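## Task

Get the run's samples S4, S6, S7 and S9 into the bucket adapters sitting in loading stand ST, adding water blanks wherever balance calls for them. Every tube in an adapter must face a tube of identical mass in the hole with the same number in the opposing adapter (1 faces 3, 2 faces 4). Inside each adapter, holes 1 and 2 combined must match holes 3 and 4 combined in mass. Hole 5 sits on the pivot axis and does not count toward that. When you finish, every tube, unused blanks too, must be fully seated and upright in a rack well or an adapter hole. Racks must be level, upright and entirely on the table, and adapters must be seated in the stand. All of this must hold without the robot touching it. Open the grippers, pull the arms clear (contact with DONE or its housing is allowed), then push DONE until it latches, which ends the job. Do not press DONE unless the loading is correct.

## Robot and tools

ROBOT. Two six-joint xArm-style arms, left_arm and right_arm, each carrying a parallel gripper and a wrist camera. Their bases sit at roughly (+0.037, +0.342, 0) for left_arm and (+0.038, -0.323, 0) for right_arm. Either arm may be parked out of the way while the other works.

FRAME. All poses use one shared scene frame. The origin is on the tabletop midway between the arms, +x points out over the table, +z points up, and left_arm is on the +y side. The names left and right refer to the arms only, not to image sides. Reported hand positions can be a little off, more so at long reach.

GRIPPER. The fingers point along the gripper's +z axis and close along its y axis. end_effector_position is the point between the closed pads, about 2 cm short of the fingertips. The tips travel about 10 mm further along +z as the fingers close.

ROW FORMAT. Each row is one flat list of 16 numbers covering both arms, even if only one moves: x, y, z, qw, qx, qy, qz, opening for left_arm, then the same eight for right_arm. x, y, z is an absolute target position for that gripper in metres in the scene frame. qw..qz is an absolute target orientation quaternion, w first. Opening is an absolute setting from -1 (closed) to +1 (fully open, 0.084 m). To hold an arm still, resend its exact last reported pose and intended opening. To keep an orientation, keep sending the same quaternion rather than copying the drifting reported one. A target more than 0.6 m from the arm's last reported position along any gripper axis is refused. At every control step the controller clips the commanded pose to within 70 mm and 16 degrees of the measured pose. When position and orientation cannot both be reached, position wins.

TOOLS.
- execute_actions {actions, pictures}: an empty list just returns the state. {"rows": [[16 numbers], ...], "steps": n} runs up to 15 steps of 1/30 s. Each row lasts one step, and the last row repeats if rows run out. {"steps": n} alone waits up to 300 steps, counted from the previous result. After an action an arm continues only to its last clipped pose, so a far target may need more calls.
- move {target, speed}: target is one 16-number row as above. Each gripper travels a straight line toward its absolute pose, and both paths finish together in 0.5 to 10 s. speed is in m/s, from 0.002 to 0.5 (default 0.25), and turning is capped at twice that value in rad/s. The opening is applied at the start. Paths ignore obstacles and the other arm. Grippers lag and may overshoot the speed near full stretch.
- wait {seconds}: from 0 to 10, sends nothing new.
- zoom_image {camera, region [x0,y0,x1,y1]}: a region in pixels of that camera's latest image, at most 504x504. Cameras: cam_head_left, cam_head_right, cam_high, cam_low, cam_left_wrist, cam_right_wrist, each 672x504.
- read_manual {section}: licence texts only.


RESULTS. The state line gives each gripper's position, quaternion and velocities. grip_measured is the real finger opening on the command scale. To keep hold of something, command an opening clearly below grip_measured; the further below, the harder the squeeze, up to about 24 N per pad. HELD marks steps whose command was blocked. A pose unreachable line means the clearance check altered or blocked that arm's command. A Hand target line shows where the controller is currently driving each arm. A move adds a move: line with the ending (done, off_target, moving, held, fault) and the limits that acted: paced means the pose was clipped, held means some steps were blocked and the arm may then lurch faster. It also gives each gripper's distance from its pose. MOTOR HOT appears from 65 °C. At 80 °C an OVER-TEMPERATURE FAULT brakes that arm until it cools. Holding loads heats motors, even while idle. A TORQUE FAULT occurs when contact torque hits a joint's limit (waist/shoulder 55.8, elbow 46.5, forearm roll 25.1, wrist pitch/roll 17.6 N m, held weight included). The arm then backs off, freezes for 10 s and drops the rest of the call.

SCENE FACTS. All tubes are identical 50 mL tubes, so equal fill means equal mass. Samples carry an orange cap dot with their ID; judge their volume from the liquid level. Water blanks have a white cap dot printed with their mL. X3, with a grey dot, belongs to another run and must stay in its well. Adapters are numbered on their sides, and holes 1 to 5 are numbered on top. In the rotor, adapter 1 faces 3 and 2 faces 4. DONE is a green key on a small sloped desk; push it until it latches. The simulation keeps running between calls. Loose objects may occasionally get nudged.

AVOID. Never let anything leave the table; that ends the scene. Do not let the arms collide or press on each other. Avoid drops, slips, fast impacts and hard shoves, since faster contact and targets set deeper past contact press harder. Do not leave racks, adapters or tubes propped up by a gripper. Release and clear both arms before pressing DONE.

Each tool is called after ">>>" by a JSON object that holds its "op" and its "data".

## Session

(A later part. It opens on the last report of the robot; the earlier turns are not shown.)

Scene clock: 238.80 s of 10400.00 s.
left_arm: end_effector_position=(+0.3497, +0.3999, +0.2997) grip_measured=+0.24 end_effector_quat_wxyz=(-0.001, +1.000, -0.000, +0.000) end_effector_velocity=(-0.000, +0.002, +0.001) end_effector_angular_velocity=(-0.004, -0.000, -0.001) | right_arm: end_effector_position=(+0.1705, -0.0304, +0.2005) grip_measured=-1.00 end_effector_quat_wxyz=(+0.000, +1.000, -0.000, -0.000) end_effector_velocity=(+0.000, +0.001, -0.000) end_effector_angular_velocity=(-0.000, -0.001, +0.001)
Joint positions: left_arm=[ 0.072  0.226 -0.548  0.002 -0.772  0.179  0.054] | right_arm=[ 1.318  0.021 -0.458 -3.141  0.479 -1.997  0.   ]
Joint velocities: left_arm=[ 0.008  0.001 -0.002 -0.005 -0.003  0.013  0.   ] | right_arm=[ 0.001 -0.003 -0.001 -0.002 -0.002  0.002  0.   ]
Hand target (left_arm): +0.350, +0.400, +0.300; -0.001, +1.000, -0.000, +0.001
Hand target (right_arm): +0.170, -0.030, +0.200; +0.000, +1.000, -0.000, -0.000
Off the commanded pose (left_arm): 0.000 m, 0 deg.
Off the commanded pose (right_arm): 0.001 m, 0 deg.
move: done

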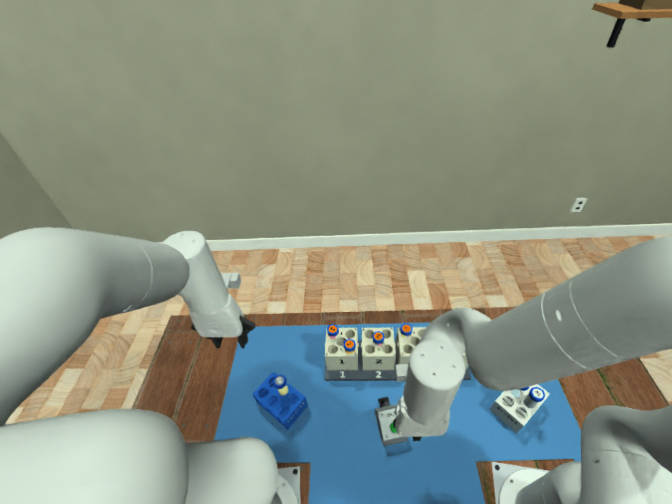

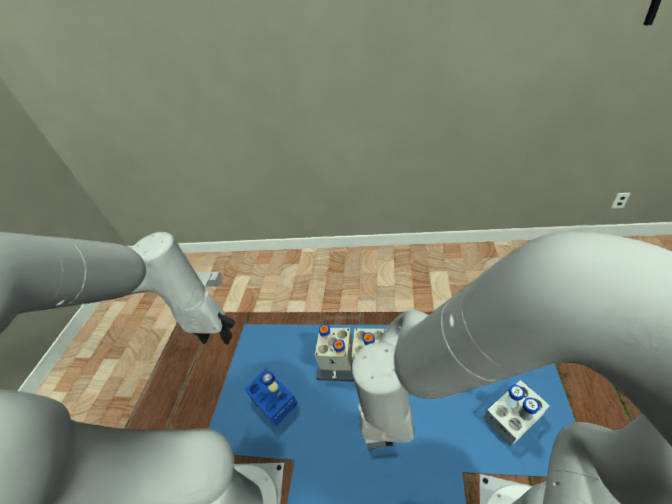

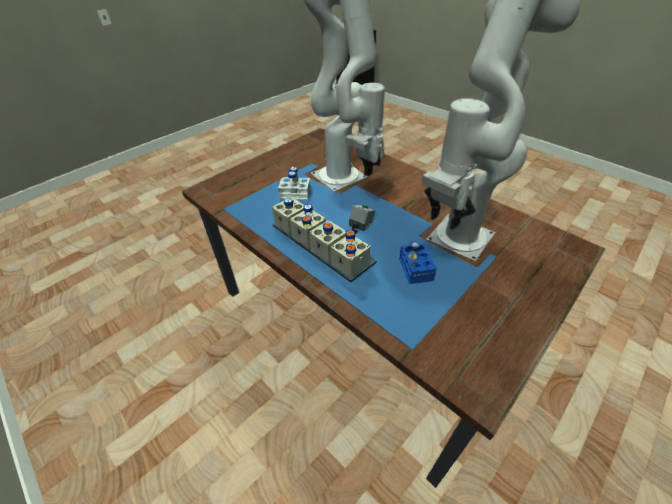

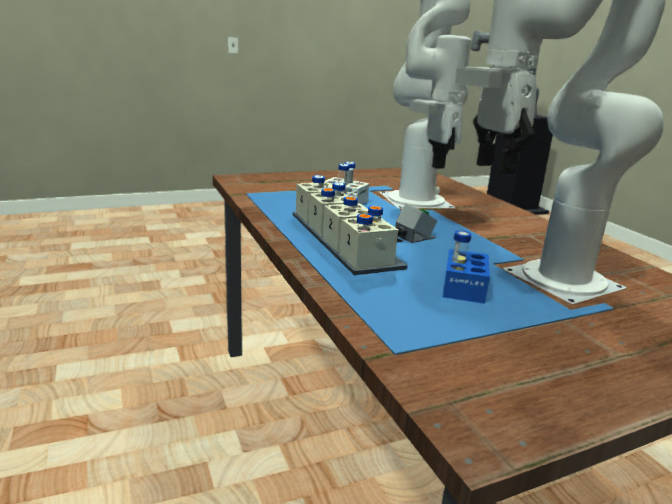

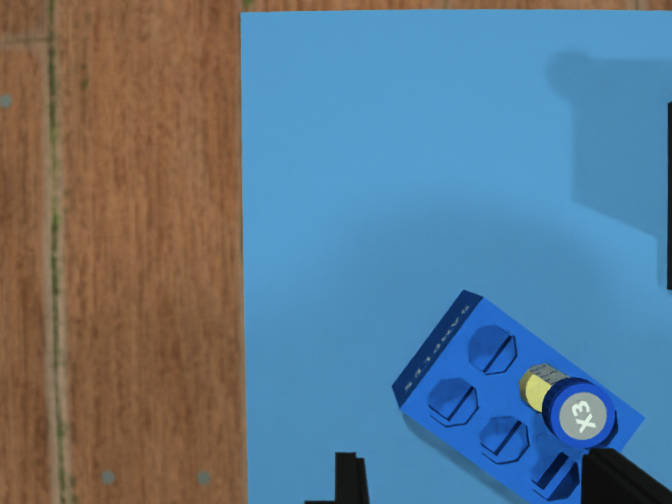

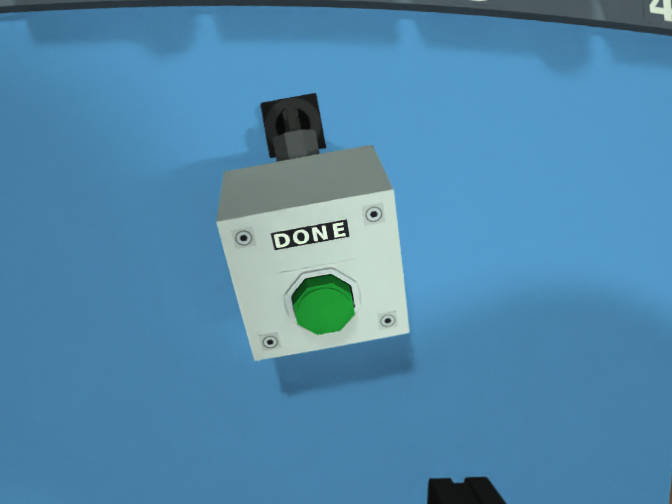

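>>> {"op": "move", "data": {"target": [0.35,0.4,0.3,0,1,0,0,0.25,0.185,0.003,0.13,0,0.966,0,0.259,-1]}}

>>> {"op": "move", "data": {"target": [0.35,0.4,0.3,0,1,0,0,0.25,0.205,0.003,0.095,0,0.966,0,0.259,-1], "speed": 0.03}}

Scene clock: 258.43 s of 10400.00 s.
left_arm: end_effector_position=(+0.3500, +0.4000, +0.3000) grip_measured=+0.24 end_effector_quat_wxyz=(-0.000, +1.000, +0.000, -0.000) end_effector_velocity=(+0.000, -0.000, +0.000) end_effector_angular_velocity=(-0.001, -0.000, -0.000) | right_arm: end_effector_position=(+0.1850, +0.0022, +0.1301) grip_measured=-1.00 end_effector_quat_wxyz=(+0.002, +0.966, +0.000, +0.257) end_effector_velocity=(-0.000, -0.000, +0.000) end_effector_angular_velocity=(+0.013, -0.013, +0.001)
Joint positions: left_arm=[ 0.073  0.225 -0.549  0.    -0.774  0.182  0.054] | right_arm=[ 1.666 -0.286 -0.449 -4.499  0.532 -0.336  0.   ]
Joint velocities: left_arm=[-0.    -0.    -0.    -0.001 -0.     0.001 -0.   ] | right_arm=[ 0.008  0.     0.008 -0.036  0.008  0.047  0.   ]
Hand target (left_arm): +0.350, +0.400, +0.300; -0.000, +1.000, +0.000, -0.000
Hand target (right_arm): +0.185, +0.002, +0.130; +0.002, +0.966, +0.000, +0.258
Off the commanded pose (left_arm): 0.000 m, 0 deg.
Off the commanded pose (right_arm): 0.001 m, 0 deg.
After step 90, 14.57 s passed at rest.
move: done

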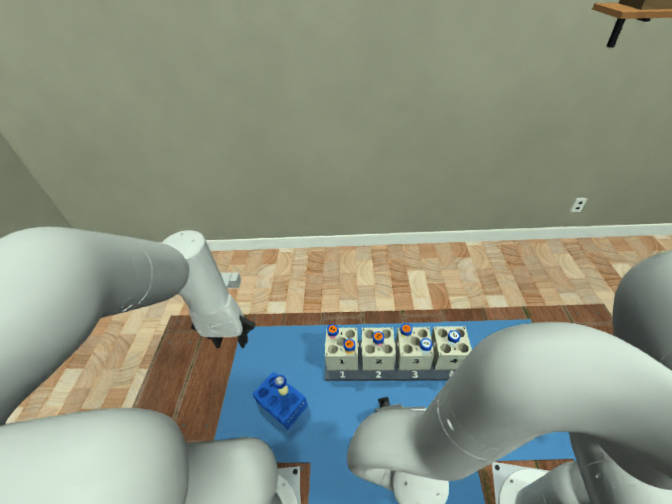

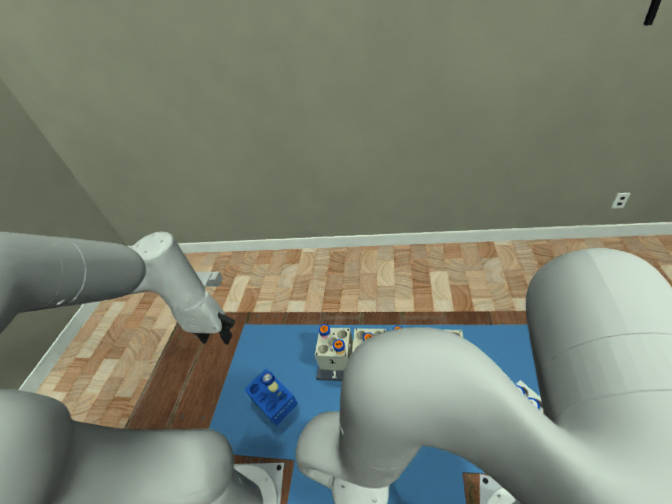

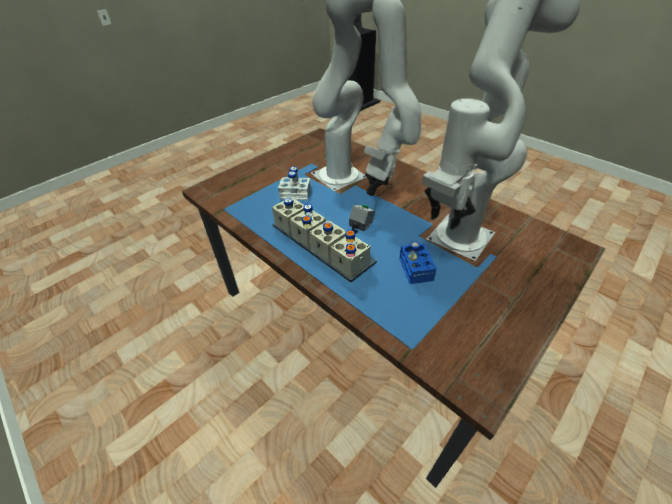

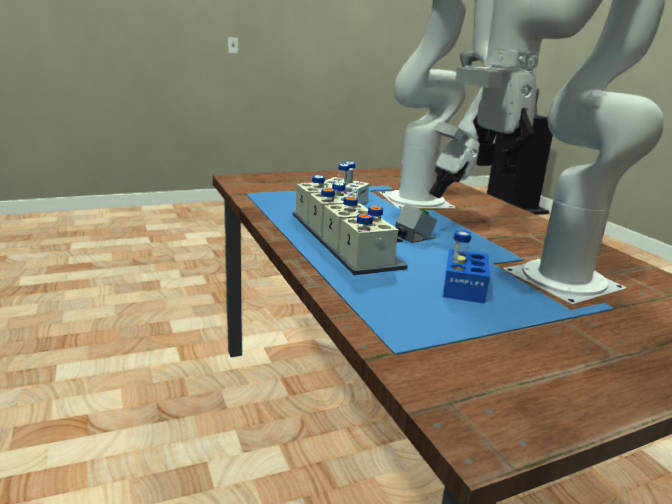

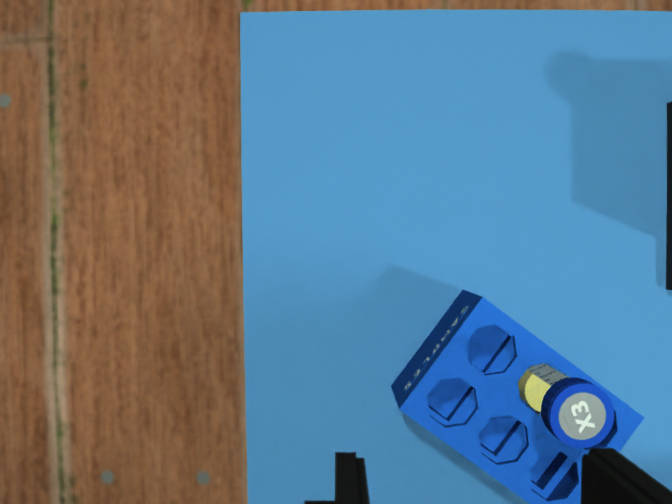

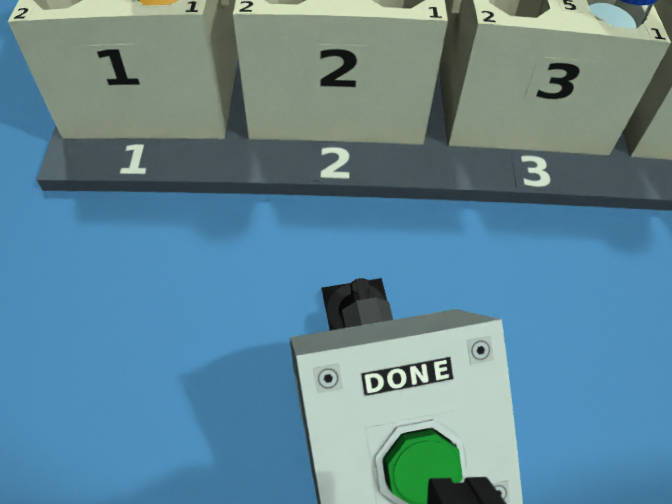

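Scene clock: 260.13 s of 10400.00 s.
left_arm: end_effector_position=(+0.3500, +0.4000, +0.3000) grip_measured=+0.24 end_effector_quat_wxyz=(-0.000, +1.000, +0.000, -0.000) end_effector_velocity=(+0.000, +0.000, +0.000) end_effector_angular_velocity=(+0.001, -0.000, -0.002) | right_arm: end_effector_position=(+0.2048, +0.0029, +0.0954) grip_measured=-1.00 end_effector_quat_wxyz=(+0.000, +0.966, -0.000, +0.259) end_effector_velocity=(+0.001, +0.001, -0.002) end_effector_angular_velocity=(+0.003, -0.002, +0.001)
Joint positions: left_arm=[ 0.073  0.225 -0.549  0.    -0.774  0.182  0.054] | right_arm=[ 1.608 -0.402 -0.465 -4.738  0.519 -0.127  0.   ]
Joint velocities: left_arm=[ 0.    -0.001 -0.001  0.001  0.     0.001 -0.   ] | right_arm=[-0.003 -0.007 -0.001 -0.021  0.001  0.019  0.   ]
Hand target (left_arm): +0.350, +0.400, +0.300; -0.000, +1.000, +0.000, -0.000
Hand target (right_arm): +0.205, +0.003, +0.095; +0.000, +0.966, -0.000, +0.259
Off the commanded pose (left_arm): 0.000 m, 0 deg.
Off the commanded pose (right_arm): 0.000 m, 0 deg.
move: done

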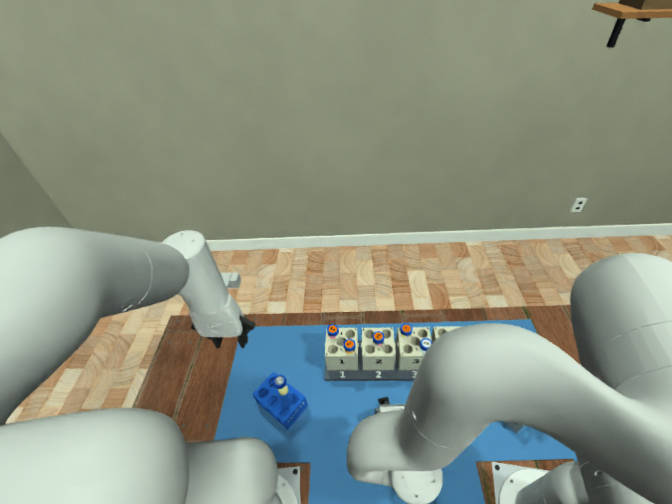

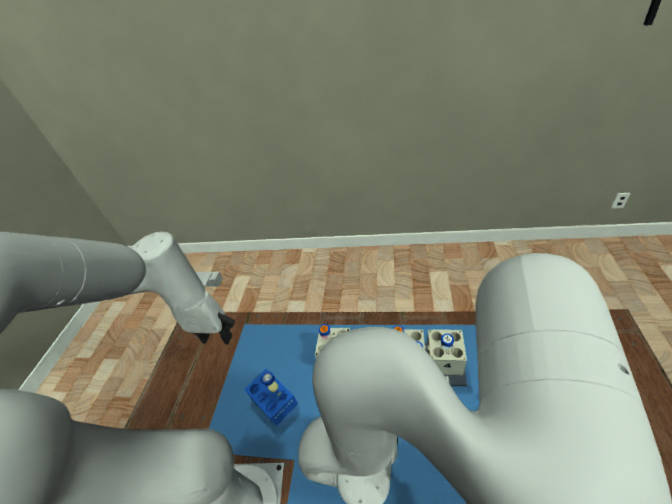

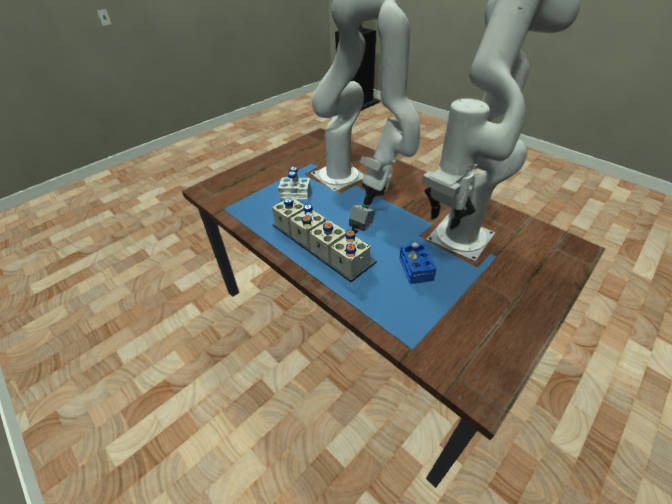

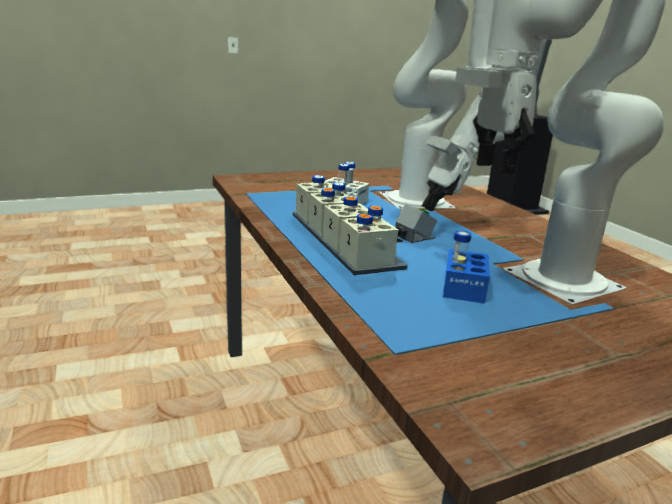

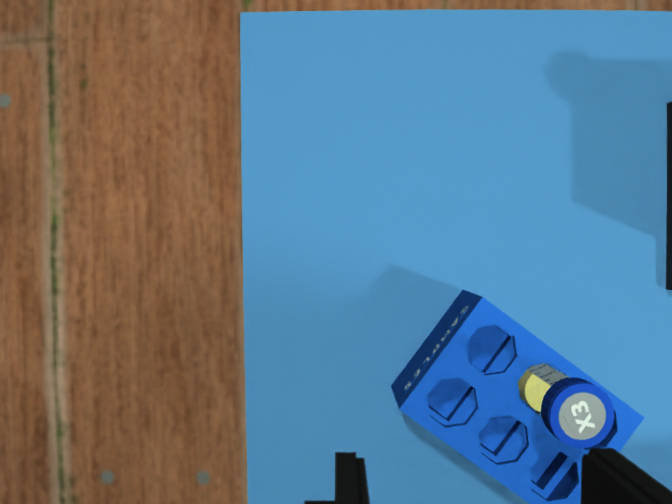

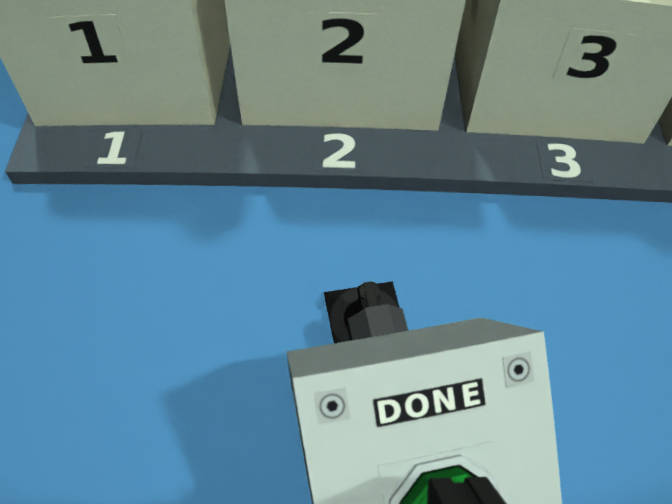

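>>> {"op": "move", "data": {"target": [0.35,0.4,0.3,0,1,0,0,0.25,0.213,0.005,0.082,0,0.966,0,0.259,-1], "speed": 0.02}}

>>> {"op": "zoom_image", "data": {"camera": "cam_low", "region": [380,170,480,250]}}

Scene clock: 265.70 s of 10400.00 s.
left_arm: end_effector_position=(+0.3500, +0.4000, +0.3000) grip_measured=+0.24 end_effector_quat_wxyz=(+0.000, +1.000, +0.000, -0.000) end_effector_velocity=(+0.000, -0.000, +0.000) end_effector_angular_velocity=(+0.000, -0.000, -0.001) | right_arm: end_effector_position=(+0.2112, +0.0045, +0.0848) grip_measured=-1.00 end_effector_quat_wxyz=(+0.000, +0.966, -0.000, +0.259) end_effector_velocity=(+0.000, -0.000, +0.000) end_effector_angular_velocity=(+0.000, -0.000, +0.000)
Joint positions: left_arm=[ 0.073  0.225 -0.549  0.    -0.774  0.182  0.054] | right_arm=[ 1.589 -0.44  -0.477 -4.803  0.519 -0.074  0.   ]
Joint velocities: left_arm=[-0.     0.    -0.     0.     0.     0.001 -0.   ] | right_arm=[-0.     0.     0.    -0.001 -0.     0.001  0.   ]
After step 90, 1.93 s passed at rest.
move: unfinished (the scene ended)
The task's run has ended: the event that ends the task has happened. This ends this scene only. If you have not yet called finished_scene for this scene, call it to go on to the next scene.

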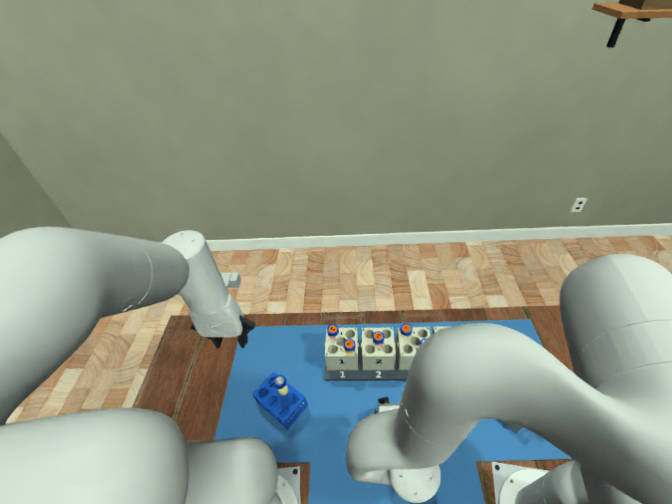

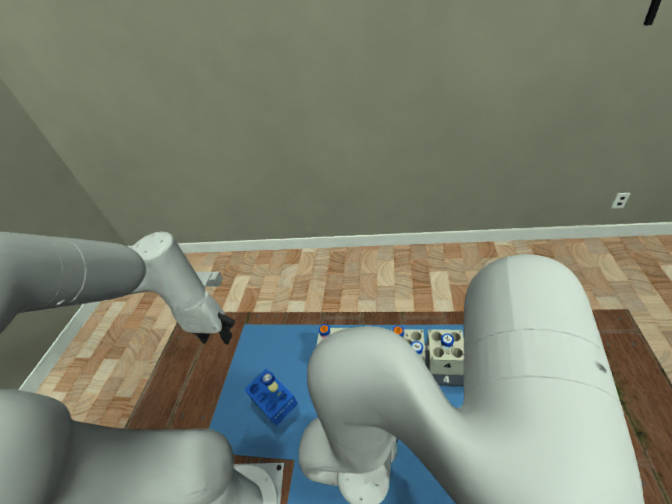

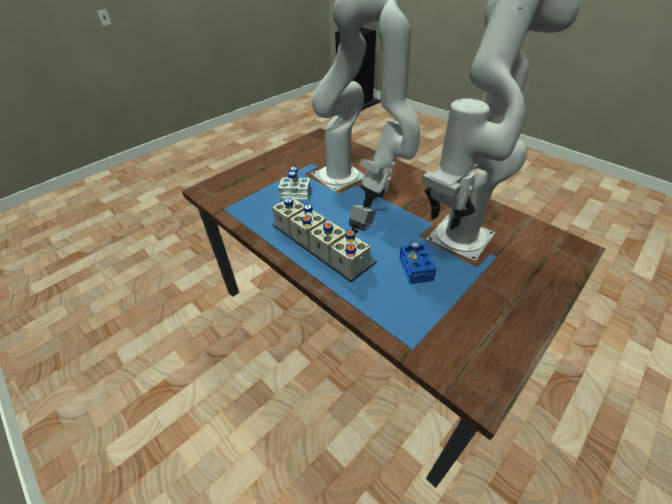

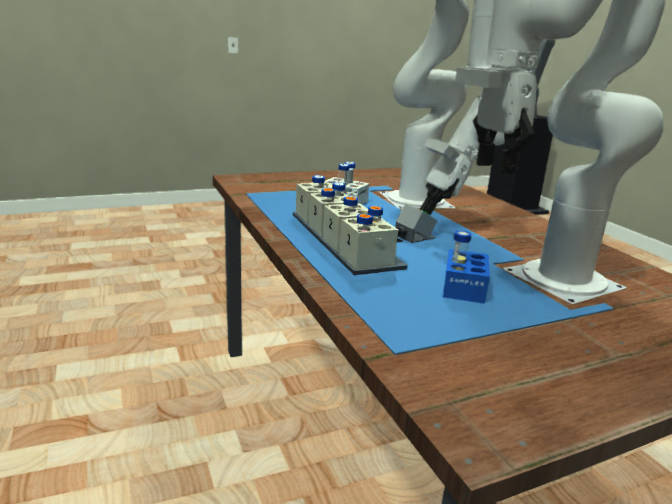

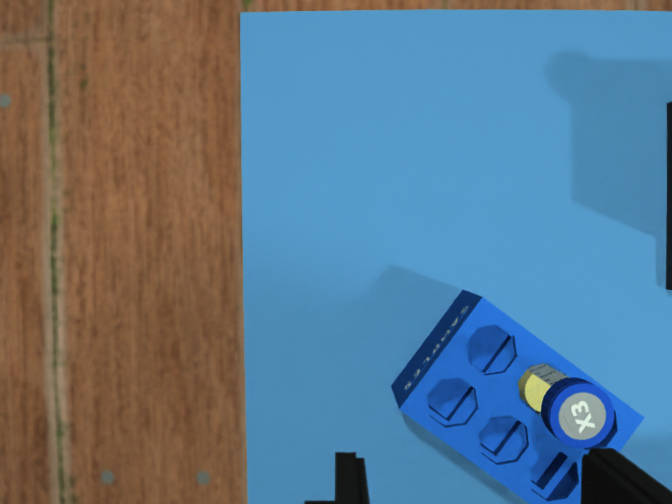

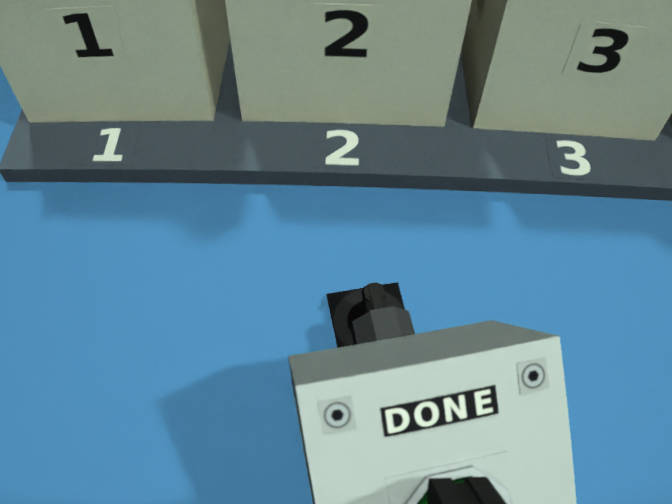

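This scene is finished. If you have not yet called finished_scene for this scene, call it to go on to the next scene.

>>> {"op": "finished_scene", "data": {"scene": 1}}

The scene is finished: the task was done.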